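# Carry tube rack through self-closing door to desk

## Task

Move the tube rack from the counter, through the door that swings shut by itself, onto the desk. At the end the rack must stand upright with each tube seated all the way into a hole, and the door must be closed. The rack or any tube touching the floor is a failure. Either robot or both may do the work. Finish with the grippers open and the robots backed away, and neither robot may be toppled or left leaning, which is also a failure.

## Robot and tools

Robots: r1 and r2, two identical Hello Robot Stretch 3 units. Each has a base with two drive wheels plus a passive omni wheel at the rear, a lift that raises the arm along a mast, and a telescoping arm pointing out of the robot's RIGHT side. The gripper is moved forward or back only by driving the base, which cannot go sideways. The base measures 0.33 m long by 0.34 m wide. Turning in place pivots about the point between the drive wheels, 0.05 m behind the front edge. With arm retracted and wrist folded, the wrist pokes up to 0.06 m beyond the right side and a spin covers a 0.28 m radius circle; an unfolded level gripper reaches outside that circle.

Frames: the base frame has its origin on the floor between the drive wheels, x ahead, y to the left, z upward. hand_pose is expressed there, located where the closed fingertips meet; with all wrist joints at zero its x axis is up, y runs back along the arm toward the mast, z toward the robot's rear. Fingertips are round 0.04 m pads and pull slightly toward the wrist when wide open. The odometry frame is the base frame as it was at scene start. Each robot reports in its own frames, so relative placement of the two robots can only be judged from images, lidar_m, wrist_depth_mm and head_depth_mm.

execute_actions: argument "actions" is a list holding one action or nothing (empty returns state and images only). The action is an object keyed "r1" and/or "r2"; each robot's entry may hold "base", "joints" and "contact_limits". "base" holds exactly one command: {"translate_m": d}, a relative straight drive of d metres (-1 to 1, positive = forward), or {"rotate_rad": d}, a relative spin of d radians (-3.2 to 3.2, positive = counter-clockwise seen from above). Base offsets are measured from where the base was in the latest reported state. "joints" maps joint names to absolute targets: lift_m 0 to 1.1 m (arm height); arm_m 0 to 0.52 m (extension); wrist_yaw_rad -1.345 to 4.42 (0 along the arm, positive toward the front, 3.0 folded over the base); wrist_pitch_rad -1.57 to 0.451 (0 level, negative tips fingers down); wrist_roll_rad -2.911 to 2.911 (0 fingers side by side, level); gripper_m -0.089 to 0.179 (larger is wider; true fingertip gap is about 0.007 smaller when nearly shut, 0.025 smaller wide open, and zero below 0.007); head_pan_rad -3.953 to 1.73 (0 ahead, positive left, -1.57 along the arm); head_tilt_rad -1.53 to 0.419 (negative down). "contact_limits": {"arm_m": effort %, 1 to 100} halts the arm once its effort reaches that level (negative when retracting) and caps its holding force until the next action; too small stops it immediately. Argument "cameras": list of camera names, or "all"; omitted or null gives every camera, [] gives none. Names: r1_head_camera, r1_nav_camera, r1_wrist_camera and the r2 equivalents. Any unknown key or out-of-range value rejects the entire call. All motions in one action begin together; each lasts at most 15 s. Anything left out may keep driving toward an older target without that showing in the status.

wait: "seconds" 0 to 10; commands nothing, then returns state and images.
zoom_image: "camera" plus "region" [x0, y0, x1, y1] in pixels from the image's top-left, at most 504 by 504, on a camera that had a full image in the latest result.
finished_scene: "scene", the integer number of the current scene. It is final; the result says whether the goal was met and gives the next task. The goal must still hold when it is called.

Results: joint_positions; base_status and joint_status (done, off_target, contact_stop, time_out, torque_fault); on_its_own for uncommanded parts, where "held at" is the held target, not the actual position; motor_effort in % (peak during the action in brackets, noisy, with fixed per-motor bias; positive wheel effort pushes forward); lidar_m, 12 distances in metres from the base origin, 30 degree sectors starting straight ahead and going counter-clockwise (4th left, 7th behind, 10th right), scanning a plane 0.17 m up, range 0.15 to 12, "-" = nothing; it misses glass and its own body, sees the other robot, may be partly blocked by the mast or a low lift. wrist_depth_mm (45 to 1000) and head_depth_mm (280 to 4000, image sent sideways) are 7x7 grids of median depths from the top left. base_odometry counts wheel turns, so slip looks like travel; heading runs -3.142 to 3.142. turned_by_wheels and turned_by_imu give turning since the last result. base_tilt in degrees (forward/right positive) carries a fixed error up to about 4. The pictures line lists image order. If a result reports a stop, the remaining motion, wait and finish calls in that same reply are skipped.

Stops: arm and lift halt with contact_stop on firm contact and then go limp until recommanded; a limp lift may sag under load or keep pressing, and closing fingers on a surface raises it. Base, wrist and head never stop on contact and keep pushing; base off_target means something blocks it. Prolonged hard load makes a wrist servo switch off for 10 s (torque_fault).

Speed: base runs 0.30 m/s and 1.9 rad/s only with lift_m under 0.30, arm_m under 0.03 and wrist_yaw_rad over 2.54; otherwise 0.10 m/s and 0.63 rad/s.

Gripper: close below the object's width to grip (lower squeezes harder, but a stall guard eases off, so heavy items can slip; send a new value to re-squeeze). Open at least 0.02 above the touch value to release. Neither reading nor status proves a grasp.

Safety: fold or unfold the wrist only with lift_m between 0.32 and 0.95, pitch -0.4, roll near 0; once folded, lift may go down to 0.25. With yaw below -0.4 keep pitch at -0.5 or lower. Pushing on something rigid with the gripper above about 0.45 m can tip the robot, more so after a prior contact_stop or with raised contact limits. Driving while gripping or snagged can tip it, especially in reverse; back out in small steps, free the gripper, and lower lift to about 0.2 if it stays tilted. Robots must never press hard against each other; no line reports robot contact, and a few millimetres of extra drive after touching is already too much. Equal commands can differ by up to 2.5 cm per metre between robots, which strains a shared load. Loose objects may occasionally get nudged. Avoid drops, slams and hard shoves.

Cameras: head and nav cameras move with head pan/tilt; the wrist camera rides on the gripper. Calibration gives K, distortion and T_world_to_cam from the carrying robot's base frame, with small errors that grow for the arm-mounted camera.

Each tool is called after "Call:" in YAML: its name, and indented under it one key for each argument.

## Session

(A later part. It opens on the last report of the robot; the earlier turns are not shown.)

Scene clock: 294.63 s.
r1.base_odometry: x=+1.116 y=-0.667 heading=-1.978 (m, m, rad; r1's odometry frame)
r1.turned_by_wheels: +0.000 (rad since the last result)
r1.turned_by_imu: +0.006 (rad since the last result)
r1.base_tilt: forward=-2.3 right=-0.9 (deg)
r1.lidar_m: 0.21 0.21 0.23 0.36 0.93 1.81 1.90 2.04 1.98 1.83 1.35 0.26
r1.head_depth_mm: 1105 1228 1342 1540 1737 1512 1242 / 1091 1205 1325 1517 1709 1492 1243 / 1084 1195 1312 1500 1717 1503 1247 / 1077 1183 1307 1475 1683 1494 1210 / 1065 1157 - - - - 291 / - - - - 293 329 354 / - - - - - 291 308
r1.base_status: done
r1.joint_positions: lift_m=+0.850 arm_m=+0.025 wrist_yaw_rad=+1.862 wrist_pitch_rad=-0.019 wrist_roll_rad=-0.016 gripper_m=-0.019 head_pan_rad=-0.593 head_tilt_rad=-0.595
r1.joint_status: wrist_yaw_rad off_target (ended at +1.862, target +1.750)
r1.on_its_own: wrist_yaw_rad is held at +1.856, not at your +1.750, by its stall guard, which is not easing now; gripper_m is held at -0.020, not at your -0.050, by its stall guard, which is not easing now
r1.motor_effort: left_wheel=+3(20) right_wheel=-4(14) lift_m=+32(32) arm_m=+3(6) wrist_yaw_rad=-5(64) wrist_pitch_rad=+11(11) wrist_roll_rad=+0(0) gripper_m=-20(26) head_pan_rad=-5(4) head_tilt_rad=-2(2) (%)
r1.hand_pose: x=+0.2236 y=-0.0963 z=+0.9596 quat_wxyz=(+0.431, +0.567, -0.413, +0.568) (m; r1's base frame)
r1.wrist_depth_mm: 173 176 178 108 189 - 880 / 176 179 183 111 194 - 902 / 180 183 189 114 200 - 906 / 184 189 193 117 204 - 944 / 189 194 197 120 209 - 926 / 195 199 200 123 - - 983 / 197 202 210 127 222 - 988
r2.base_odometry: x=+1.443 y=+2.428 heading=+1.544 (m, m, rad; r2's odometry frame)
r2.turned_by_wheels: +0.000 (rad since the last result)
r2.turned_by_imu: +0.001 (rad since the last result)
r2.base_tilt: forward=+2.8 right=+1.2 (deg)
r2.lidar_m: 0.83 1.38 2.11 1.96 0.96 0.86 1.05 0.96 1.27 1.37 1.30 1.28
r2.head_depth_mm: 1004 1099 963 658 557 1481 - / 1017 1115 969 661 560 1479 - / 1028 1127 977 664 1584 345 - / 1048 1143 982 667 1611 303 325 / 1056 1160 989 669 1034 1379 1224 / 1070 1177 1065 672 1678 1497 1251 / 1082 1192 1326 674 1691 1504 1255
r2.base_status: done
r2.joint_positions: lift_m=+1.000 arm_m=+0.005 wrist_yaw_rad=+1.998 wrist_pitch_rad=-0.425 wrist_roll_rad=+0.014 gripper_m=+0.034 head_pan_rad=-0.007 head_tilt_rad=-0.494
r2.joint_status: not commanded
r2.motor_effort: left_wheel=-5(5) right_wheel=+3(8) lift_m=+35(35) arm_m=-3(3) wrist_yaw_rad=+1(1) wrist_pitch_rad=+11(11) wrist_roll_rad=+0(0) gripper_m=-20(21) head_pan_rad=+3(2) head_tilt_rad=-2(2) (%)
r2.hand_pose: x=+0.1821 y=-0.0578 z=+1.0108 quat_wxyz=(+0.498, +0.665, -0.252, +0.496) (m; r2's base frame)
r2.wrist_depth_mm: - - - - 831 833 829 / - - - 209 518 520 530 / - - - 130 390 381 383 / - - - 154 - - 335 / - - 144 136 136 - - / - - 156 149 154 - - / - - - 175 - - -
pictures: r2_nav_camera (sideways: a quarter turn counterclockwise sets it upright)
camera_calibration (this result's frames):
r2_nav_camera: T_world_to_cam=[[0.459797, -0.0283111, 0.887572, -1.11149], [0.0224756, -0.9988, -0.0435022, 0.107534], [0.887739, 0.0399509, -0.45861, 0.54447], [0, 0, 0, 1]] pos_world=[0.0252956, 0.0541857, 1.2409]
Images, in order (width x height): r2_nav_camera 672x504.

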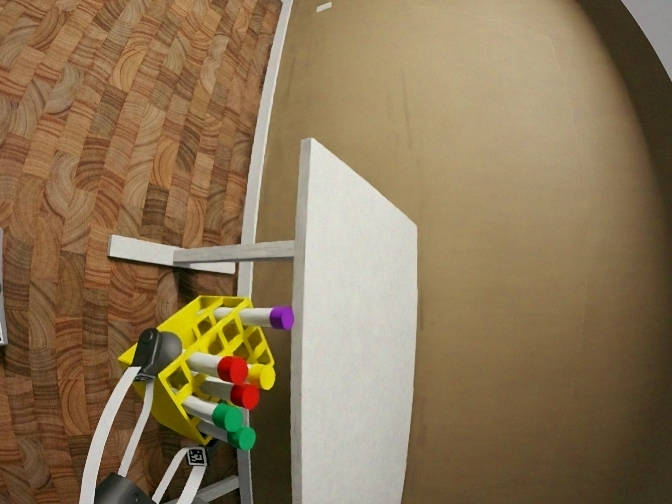

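Desk is high; rest lift ≈1.0.

Call:
execute_actions:
  actions:
    - {"r1":{"joints":{"gripper_m":0.13}},"r2":{"base":{"rotate_rad":1.2},"joints":{"lift_m":1.07}}}
  cameras: []

Call:
execute_actions:
  actions:
    - {"r1":{"base":{"translate_m":-0.3}},"r2":{"joints":{"wrist_yaw_rad":0,"arm_m":0.35}}}
  cameras: []

Call:
execute_actions:
  actions:
    - {"r2":{"joints":{"lift_m":1.002}}}
  cameras: []

Call:
execute_actions:
  actions:
    - {"r2":{"joints":{"gripper_m":0.17}}}
  cameras: []

Call:
execute_actions:
  actions:
    - {"r2":{"joints":{"arm_m":0.01,"wrist_pitch_rad":-0.2}}}
  cameras: ["r2_wrist_camera","r1_nav_camera"]

Scene clock: 312.40 s.
r1.base_odometry: x=+1.116 y=-0.667 heading=-1.978 (m, m, rad; r1's odometry frame)
r1.turned_by_wheels: +0.000 (rad since the last result)
r1.turned_by_imu: +0.001 (rad since the last result)
r1.base_tilt: forward=-2.4 right=-0.9 (deg)
r1.lidar_m: 0.45 0.41 0.42 0.53 0.93 1.81 1.89 2.04 1.97 1.83 1.35 1.31
r1.head_depth_mm: 1107 1219 1342 1541 1741 1501 1244 / 1097 1199 1329 1526 1707 1506 1239 / 1089 1199 1308 1499 1706 1494 1245 / 1079 1185 1296 1468 1680 1550 1242 / 1066 1171 1296 1463 1680 1499 1248 / 1050 1158 1285 1439 1641 1506 1246 / 1045 1147 1272 1427 1627 1504 1244
r1.base_status: not commanded
r1.joint_positions: lift_m=+0.850 arm_m=+0.025 wrist_yaw_rad=+1.859 wrist_pitch_rad=-0.019 wrist_roll_rad=-0.016 gripper_m=+0.130 head_pan_rad=-0.593 head_tilt_rad=-0.595
r1.joint_status: all done
r1.on_its_own: wrist_yaw_rad is held at +1.856, not at your +1.750, by its stall guard, which is not easing now
r1.motor_effort: left_wheel=+2(3) right_wheel=-1(4) lift_m=+32(32) arm_m=+3(4) wrist_yaw_rad=-2(7) wrist_pitch_rad=+11(11) wrist_roll_rad=+1(0) gripper_m=-1(80) head_pan_rad=-5(5) head_tilt_rad=-2(3) (%)
r1.hand_pose: x=+0.2239 y=-0.0971 z=+0.9596 quat_wxyz=(+0.432, +0.566, -0.414, +0.567) (m; r1's base frame)
r1.wrist_depth_mm: 346 375 400 931 - - 901 / 352 382 405 956 - - 906 / 359 386 420 - - - 935 / 367 393 427 484 - - 936 / 374 400 439 488 - - 944 / 376 399 456 497 - - 995 / 385 427 469 518 - - 978
r2.base_odometry: x=+1.443 y=+2.428 heading=+2.744 (m, m, rad; r2's odometry frame)
r2.turned_by_wheels: +1.200 (rad since the last result)
r2.turned_by_imu: +1.198 (rad since the last result)
r2.base_tilt: forward=+2.8 right=+1.1 (deg)
r2.lidar_m: 2.39 1.45 0.86 0.89 1.01 0.96 1.37 1.37 1.30 1.27 0.83 1.50
r2.head_depth_mm: 2053 2164 2256 2258 1825 - - / 2132 2356 2602 2421 1900 - - / 2083 2288 2546 2414 1899 - - / 2047 2230 2455 2449 1910 298 1219 / 1993 2175 2414 2442 1855 1457 1254 / 1944 2115 2331 2451 1864 1509 1254 / 1905 2075 2268 2427 1863 1502 1260
r2.base_status: done
r2.joint_positions: lift_m=+1.070 arm_m=+0.005 wrist_yaw_rad=+1.998 wrist_pitch_rad=-0.426 wrist_roll_rad=+0.014 gripper_m=+0.034 head_pan_rad=-0.007 head_tilt_rad=-0.494
r2.joint_status: all done
r2.motor_effort: left_wheel=-4(10) right_wheel=+3(8) lift_m=+35(37) arm_m=-3(4) wrist_yaw_rad=+1(1) wrist_pitch_rad=+12(12) wrist_roll_rad=+0(0) gripper_m=-20(22) head_pan_rad=+3(3) head_tilt_rad=-2(2) (%)
r2.hand_pose: x=+0.1820 y=-0.0578 z=+1.0805 quat_wxyz=(+0.498, +0.665, -0.251, +0.496) (m; r2's base frame)
r2.wrist_depth_mm: 844 - - - - - - / 848 - - - - - - / 861 - - 125 - - - / 886 - - 154 - - - / 908 - 145 137 136 - - / 939 - 157 149 152 - - / - - - 176 - - -
pictures: none
No camera images: the call's "cameras" was empty. Leave "cameras" out to get every camera's image.

Scene clock: 316.77 s.
r1.base_odometry: x=+1.235 y=-0.391 heading=-1.978 (m, m, rad; r1's odometry frame)
r1.turned_by_wheels: +0.000 (rad since the last result)
r1.turned_by_imu: +0.000 (rad since the last result)
r1.base_tilt: forward=-2.6 right=-0.9 (deg)
r1.lidar_m: 1.12 0.83 0.80 0.82 1.15 1.56 1.63 1.89 1.83 1.90 1.62 1.57
r1.head_depth_mm: 1332 1473 1644 1857 1880 1511 1237 / 1314 1451 1617 1827 1892 1510 1239 / 1305 1445 1588 1818 1898 1519 1243 / 1295 1426 1566 1798 1890 1560 1248 / 1285 1403 1569 1767 1903 1500 1245 / 1280 1407 1559 1752 1882 1509 1238 / 1268 1375 1541 1725 1838 1498 1244
r1.base_status: done
r1.joint_positions: lift_m=+0.850 arm_m=+0.025 wrist_yaw_rad=+1.859 wrist_pitch_rad=-0.019 wrist_roll_rad=-0.016 gripper_m=+0.130 head_pan_rad=-0.593 head_tilt_rad=-0.595
r1.joint_status: not commanded
r1.on_its_own: wrist_yaw_rad is held at +1.856, not at your +1.750, by its stall guard, which is not easing now
r1.motor_effort: left_wheel=+2(5) right_wheel=-1(4) lift_m=+32(32) arm_m=+4(4) wrist_yaw_rad=-2(2) wrist_pitch_rad=+11(11) wrist_roll_rad=+0(0) gripper_m=-1(0) head_pan_rad=-5(4) head_tilt_rad=-2(3) (%)
r1.hand_pose: x=+0.2239 y=-0.0972 z=+0.9596 quat_wxyz=(+0.432, +0.566, -0.414, +0.567) (m; r1's base frame)
r1.wrist_depth_mm: 670 784 938 - - - - / 683 778 942 - - - - / 702 799 952 - - - - / 707 808 989 - - - - / 734 803 - - - - - / 734 776 - - - - - / 734 912 - - - - -
r2.base_odometry: x=+1.443 y=+2.428 heading=+2.744 (m, m, rad; r2's odometry frame)
r2.turned_by_wheels: +0.000 (rad since the last result)
r2.turned_by_imu: +0.001 (rad since the last result)
r2.base_tilt: forward=+2.8 right=+1.3 (deg)
r2.lidar_m: 2.40 1.45 0.86 0.83 0.83 0.96 1.37 1.37 1.30 1.26 0.83 1.50
r2.head_depth_mm: 2048 2142 2258 2249 1821 1474 1240 / 2138 2337 2572 2414 1841 1481 1244 / 2081 2278 2545 2421 1852 1483 1238 / 2036 2229 2465 2442 1850 1488 1244 / 1989 2173 2393 2445 1856 1492 1250 / 1957 2121 2336 2463 1855 1501 1255 / 1902 2069 2295 2411 1876 1504 1255
r2.base_status: not commanded
r2.joint_positions: lift_m=+1.070 arm_m=+0.350 wrist_yaw_rad=+0.001 wrist_pitch_rad=-0.426 wrist_roll_rad=+0.014 gripper_m=+0.034 head_pan_rad=-0.007 head_tilt_rad=-0.494
r2.joint_status: all done
r2.motor_effort: left_wheel=-4(4) right_wheel=+4(4) lift_m=+36(35) arm_m=+3(5) wrist_yaw_rad=-1(4) wrist_pitch_rad=+12(12) wrist_roll_rad=+0(0) gripper_m=-20(21) head_pan_rad=+3(3) head_tilt_rad=-2(2) (%)
r2.hand_pose: x=-0.0212 y=-0.7180 z=+1.0805 quat_wxyz=(+0.687, +0.149, -0.695, -0.150) (m; r2's base frame)
r2.wrist_depth_mm: 557 587 622 663 708 751 804 / 608 627 668 212 727 735 720 / 516 515 472 131 470 530 542 / 405 404 390 154 381 412 413 / 333 332 145 137 136 341 339 / 285 284 157 149 153 288 293 / 247 250 243 177 246 251 253
pictures: none
No camera images: the call's "cameras" was empty. Leave "cameras" out to get every camera's image.

Scene clock: 318.23 s.
r1.base_odometry: x=+1.235 y=-0.391 heading=-1.978 (m, m, rad; r1's odometry frame)
r1.turned_by_wheels: +0.000 (rad since the last result)
r1.turned_by_imu: +0.000 (rad since the last result)
r1.base_tilt: forward=-2.3 right=-1.0 (deg)
r1.lidar_m: 1.12 0.83 0.80 0.82 1.14 1.55 1.62 1.89 1.82 1.90 1.62 1.56
r1.head_depth_mm: 1343 1465 1642 1855 1896 1509 1242 / 1322 1455 1625 1820 1889 1509 1253 / 1314 1445 1597 1809 1900 1508 1241 / 1294 1424 1564 1779 1913 1556 1245 / 1271 1402 1568 1762 1884 1505 1240 / 1275 1404 1550 1748 1867 1503 1238 / 1264 1381 1531 1714 1838 1494 1244
r1.base_status: not commanded
r1.joint_positions: lift_m=+0.850 arm_m=+0.025 wrist_yaw_rad=+1.859 wrist_pitch_rad=-0.019 wrist_roll_rad=-0.016 gripper_m=+0.130 head_pan_rad=-0.593 head_tilt_rad=-0.595
r1.joint_status: not commanded
r1.on_its_own: wrist_yaw_rad is held at +1.856, not at your +1.750, by its stall guard, which is not easing now
r1.motor_effort: left_wheel=+2(2) right_wheel=-1(0) lift_m=+32(32) arm_m=+4(4) wrist_yaw_rad=-2(2) wrist_pitch_rad=+11(10) wrist_roll_rad=+0(0) gripper_m=-1(1) head_pan_rad=-5(5) head_tilt_rad=-3(2) (%)
r1.hand_pose: x=+0.2239 y=-0.0972 z=+0.9596 quat_wxyz=(+0.432, +0.566, -0.414, +0.567) (m; r1's base frame)
r1.wrist_depth_mm: 680 773 930 - - - - / 689 802 943 - - - - / 693 822 957 - - - - / 712 795 - - - - - / 721 825 - - - - - / 731 795 - - - - - / 724 905 - - - - -
r2.base_odometry: x=+1.443 y=+2.428 heading=+2.744 (m, m, rad; r2's odometry frame)
r2.turned_by_wheels: +0.000 (rad since the last result)
r2.turned_by_imu: +0.000 (rad since the last result)
r2.base_tilt: forward=+2.8 right=+1.2 (deg)
r2.lidar_m: 2.40 1.45 0.86 0.83 0.83 0.96 1.37 1.37 1.30 1.27 0.82 1.50
r2.head_depth_mm: 2050 2146 2241 2244 1830 1474 1241 / 2139 2353 2598 2438 1831 1481 1243 / 2077 2280 2530 2428 1835 1486 1247 / 2045 2209 2472 2451 1838 1486 1244 / 1982 2172 2383 2445 1856 1495 1256 / 1940 2119 2333 2460 1855 1505 1255 / 1907 2074 2257 2413 1859 1498 1258
r2.base_status: not commanded
r2.joint_positions: lift_m=+1.002 arm_m=+0.350 wrist_yaw_rad=+0.001 wrist_pitch_rad=-0.424 wrist_roll_rad=+0.014 gripper_m=+0.034 head_pan_rad=-0.007 head_tilt_rad=-0.494
r2.joint_status: all done
r2.motor_effort: left_wheel=-5(4) right_wheel=+3(3) lift_m=+21(34) arm_m=+3(3) wrist_yaw_rad=-2(2) wrist_pitch_rad=+11(12) wrist_roll_rad=+0(0) gripper_m=-20(20) head_pan_rad=+2(2) head_tilt_rad=-2(2) (%)
r2.hand_pose: x=-0.0212 y=-0.7183 z=+1.0136 quat_wxyz=(+0.687, +0.149, -0.696, -0.150) (m; r2's base frame)
r2.wrist_depth_mm: 557 582 622 658 703 727 759 / 512 514 518 208 528 534 531 / 374 377 343 129 344 385 387 / 297 298 284 152 276 301 303 / 245 246 144 136 136 248 249 / 208 209 157 149 153 211 211 / 182 182 178 173 178 183 184
pictures: none
No camera images: the call's "cameras" was empty. Leave "cameras" out to get every camera's image.

Scene clock: 320.10 s.
r1.base_odometry: x=+1.235 y=-0.391 heading=-1.978 (m, m, rad; r1's odometry frame)
r1.turned_by_wheels: +0.000 (rad since the last result)
r1.turned_by_imu: +0.001 (rad since the last result)
r1.base_tilt: forward=-2.4 right=-1.0 (deg)
r1.lidar_m: 1.12 0.83 0.80 0.82 1.15 1.55 1.63 1.88 1.82 1.90 1.62 1.56
r1.head_depth_mm: 1334 1465 1638 1860 1890 1506 1246 / 1324 1459 1614 1835 1904 1501 1247 / 1312 1433 1594 1809 1900 1509 1249 / 1302 1424 1557 1786 1909 1542 1242 / 1286 1407 1559 1750 1889 1497 1250 / 1266 1402 1547 1730 1863 1502 1241 / 1263 1388 1533 1731 1840 1497 1251
r1.base_status: not commanded
r1.joint_positions: lift_m=+0.850 arm_m=+0.025 wrist_yaw_rad=+1.859 wrist_pitch_rad=-0.019 wrist_roll_rad=-0.016 gripper_m=+0.130 head_pan_rad=-0.593 head_tilt_rad=-0.595
r1.joint_status: not commanded
r1.on_its_own: wrist_yaw_rad is held at +1.856, not at your +1.750, by its stall guard, which is not easing now
r1.motor_effort: left_wheel=+2(3) right_wheel=-1(0) lift_m=+33(33) arm_m=+4(4) wrist_yaw_rad=-2(2) wrist_pitch_rad=+11(11) wrist_roll_rad=+1(0) gripper_m=+0(1) head_pan_rad=-4(5) head_tilt_rad=-2(2) (%)
r1.hand_pose: x=+0.2239 y=-0.0972 z=+0.9596 quat_wxyz=(+0.432, +0.566, -0.414, +0.567) (m; r1's base frame)
r1.wrist_depth_mm: 688 778 942 - - - - / 683 783 932 - - - - / 695 793 998 - - - - / 716 812 962 - - - - / 705 829 - - - - - / 709 774 - - - - - / 717 904 - - - - -
r2.base_odometry: x=+1.443 y=+2.428 heading=+2.744 (m, m, rad; r2's odometry frame)
r2.turned_by_wheels: +0.000 (rad since the last result)
r2.turned_by_imu: +0.000 (rad since the last result)
r2.base_tilt: forward=+2.9 right=+1.3 (deg)
r2.lidar_m: 2.40 1.45 0.86 0.83 0.83 0.96 1.37 1.37 1.30 1.27 0.83 1.49
r2.head_depth_mm: 2058 2138 2264 2270 1831 1475 1235 / 2144 2351 2582 2425 1832 1492 1246 / 2079 2296 2538 2435 1839 1488 1240 / 2051 2238 2467 2431 1849 1487 1252 / 1984 2163 2403 2449 1866 1495 1254 / 1956 2136 2336 2447 1857 1496 1247 / 1896 2076 2271 2408 1864 1504 1252
r2.base_status: not commanded
r2.joint_positions: lift_m=+1.002 arm_m=+0.350 wrist_yaw_rad=+0.001 wrist_pitch_rad=-0.418 wrist_roll_rad=+0.014 gripper_m=+0.170 head_pan_rad=-0.007 head_tilt_rad=-0.494
r2.joint_status: all done
r2.motor_effort: left_wheel=-4(4) right_wheel=+4(4) lift_m=+22(22) arm_m=+3(3) wrist_yaw_rad=-1(2) wrist_pitch_rad=+8(11) wrist_roll_rad=+0(0) gripper_m=-2(82) head_pan_rad=+2(2) head_tilt_rad=-2(2) (%)
r2.hand_pose: x=-0.0212 y=-0.7190 z=+1.0149 quat_wxyz=(+0.687, +0.146, -0.696, -0.148) (m; r2's base frame)
r2.wrist_depth_mm: 563 593 622 664 694 738 793 / 521 530 527 506 543 542 546 / 381 381 346 143 390 390 393 / 300 300 289 121 122 306 306 / 247 257 233 136 232 261 253 / 216 210 199 145 200 210 213 / 178 183 179 174 179 185 186
pictures: none
No camera images: the call's "cameras" was empty. Leave "cameras" out to get every camera's image.

Scene clock: 323.80 s.
r1.base_odometry: x=+1.235 y=-0.391 heading=-1.978 (m, m, rad; r1's odometry frame)
r1.turned_by_wheels: +0.000 (rad since the last result)
r1.turned_by_imu: +0.001 (rad since the last result)
r1.base_tilt: forward=-2.5 right=-1.1 (deg)
r1.lidar_m: 1.12 0.83 0.80 0.82 1.15 1.56 1.63 1.88 1.82 1.90 1.62 1.56
r1.head_depth_mm: 1339 1473 1665 1870 1898 1515 1244 / 1334 1460 1617 1828 1905 1496 1248 / 1313 1438 1586 1803 1900 1511 1247 / 1300 1427 1570 1804 1893 1550 1246 / 1284 1395 1581 1765 1896 1509 1239 / 1280 1396 1554 1738 1875 1505 1246 / 1254 1374 1548 1722 1845 1496 1249
r1.base_status: not commanded
r1.joint_positions: lift_m=+0.850 arm_m=+0.025 wrist_yaw_rad=+1.859 wrist_pitch_rad=-0.019 wrist_roll_rad=-0.016 gripper_m=+0.130 head_pan_rad=-0.593 head_tilt_rad=-0.595
r1.joint_status: not commanded
r1.on_its_own: wrist_yaw_rad is held at +1.856, not at your +1.750, by its stall guard, which is not easing now
r1.motor_effort: left_wheel=+2(2) right_wheel=-1(1) lift_m=+32(33) arm_m=+3(4) wrist_yaw_rad=-2(2) wrist_pitch_rad=+11(11) wrist_roll_rad=+0(0) gripper_m=-1(0) head_pan_rad=-5(5) head_tilt_rad=-3(3) (%)
r1.hand_pose: x=+0.2239 y=-0.0972 z=+0.9596 quat_wxyz=(+0.432, +0.566, -0.414, +0.567) (m; r1's base frame)
r1.wrist_depth_mm: 683 774 916 - - - - / 689 794 946 - - - - / 692 796 938 - - - - / 698 795 951 - - - - / 718 817 - - - - - / 726 788 - - - - - / 729 894 - - - - -
r2.base_odometry: x=+1.443 y=+2.428 heading=+2.744 (m, m, rad; r2's odometry frame)
r2.turned_by_wheels: +0.000 (rad since the last result)
r2.turned_by_imu: +0.000 (rad since the last result)
r2.base_tilt: forward=+3.0 right=+1.2 (deg)
r2.lidar_m: 2.39 1.45 0.86 0.83 0.83 0.96 1.37 1.37 1.30 1.27 0.83 1.49
r2.head_depth_mm: 2054 2153 2253 2251 1837 1477 1238 / 2134 2337 2597 2386 1836 1481 1241 / 2075 2284 2532 2418 1848 1491 1244 / 2026 2223 2468 2424 1844 1493 1248 / 1990 2189 2409 2451 1855 1495 1250 / 1947 2124 2341 2453 1866 1497 1251 / 1909 2066 2281 2432 1879 1495 1255
r2.base_status: not commanded
r2.joint_positions: lift_m=+1.002 arm_m=+0.010 wrist_yaw_rad=+0.001 wrist_pitch_rad=-0.219 wrist_roll_rad=+0.014 gripper_m=+0.170 head_pan_rad=-0.007 head_tilt_rad=-0.494
r2.joint_status: all done
r2.motor_effort: left_wheel=-4(4) right_wheel=+3(4) lift_m=+21(21) arm_m=-3(6) wrist_yaw_rad=-1(2) wrist_pitch_rad=+9(8) wrist_roll_rad=+0(0) gripper_m=-1(0) head_pan_rad=+2(3) head_tilt_rad=-2(2) (%)
r2.hand_pose: x=-0.0212 y=-0.4002 z=+1.0618 quat_wxyz=(+0.698, +0.077, -0.707, -0.078) (m; r2's base frame)
r2.wrist_depth_mm: 819 848 907 940 - - - / 867 928 959 - - - - / 825 702 722 460 740 749 761 / 467 471 472 464 479 487 485 / 351 369 353 355 355 379 385 / 291 280 286 306 - - - / - 763 - - - - -
pictures: r1_nav_camera (sideways: a quarter turn counterclockwise sets it upright), r2_wrist_camera
camera_calibration (this result's frames):
r1_nav_camera: T_world_to_cam=[[0.462163, -0.309139, 0.831167, -1.04669], [-0.541957, -0.840332, -0.0111971, 0.0703246], [0.701918, -0.445282, -0.55591, 0.673951], [0, 0, 0, 1]] pos_world=[0.0487971, 0.0356212, 1.24542]
r2_wrist_camera: T_world_to_cam=[[-0.999941, -0.0015156, -0.010741, -0.0119975], [0.00900033, 0.436778, -0.899524, 1.15595], [0.00605475, -0.899568, -0.436739, 0.268365], [0, 0, 0, 1]] pos_world=[-0.0240256, -0.2635, 1.15688]
Images, in order (width x height): r1_nav_camera 672x504, r2_wrist_camera 644x364.

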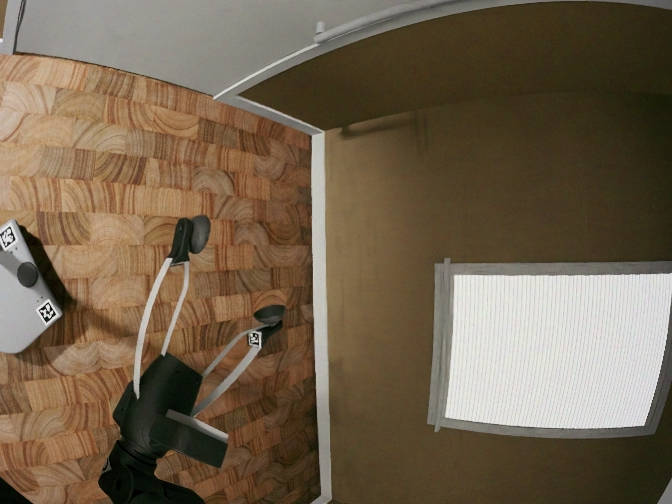

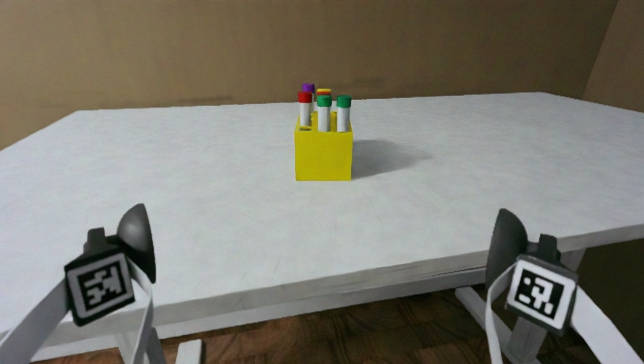

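Call:
finished_scene:
  scene: 2

The scene is finished: the task was done.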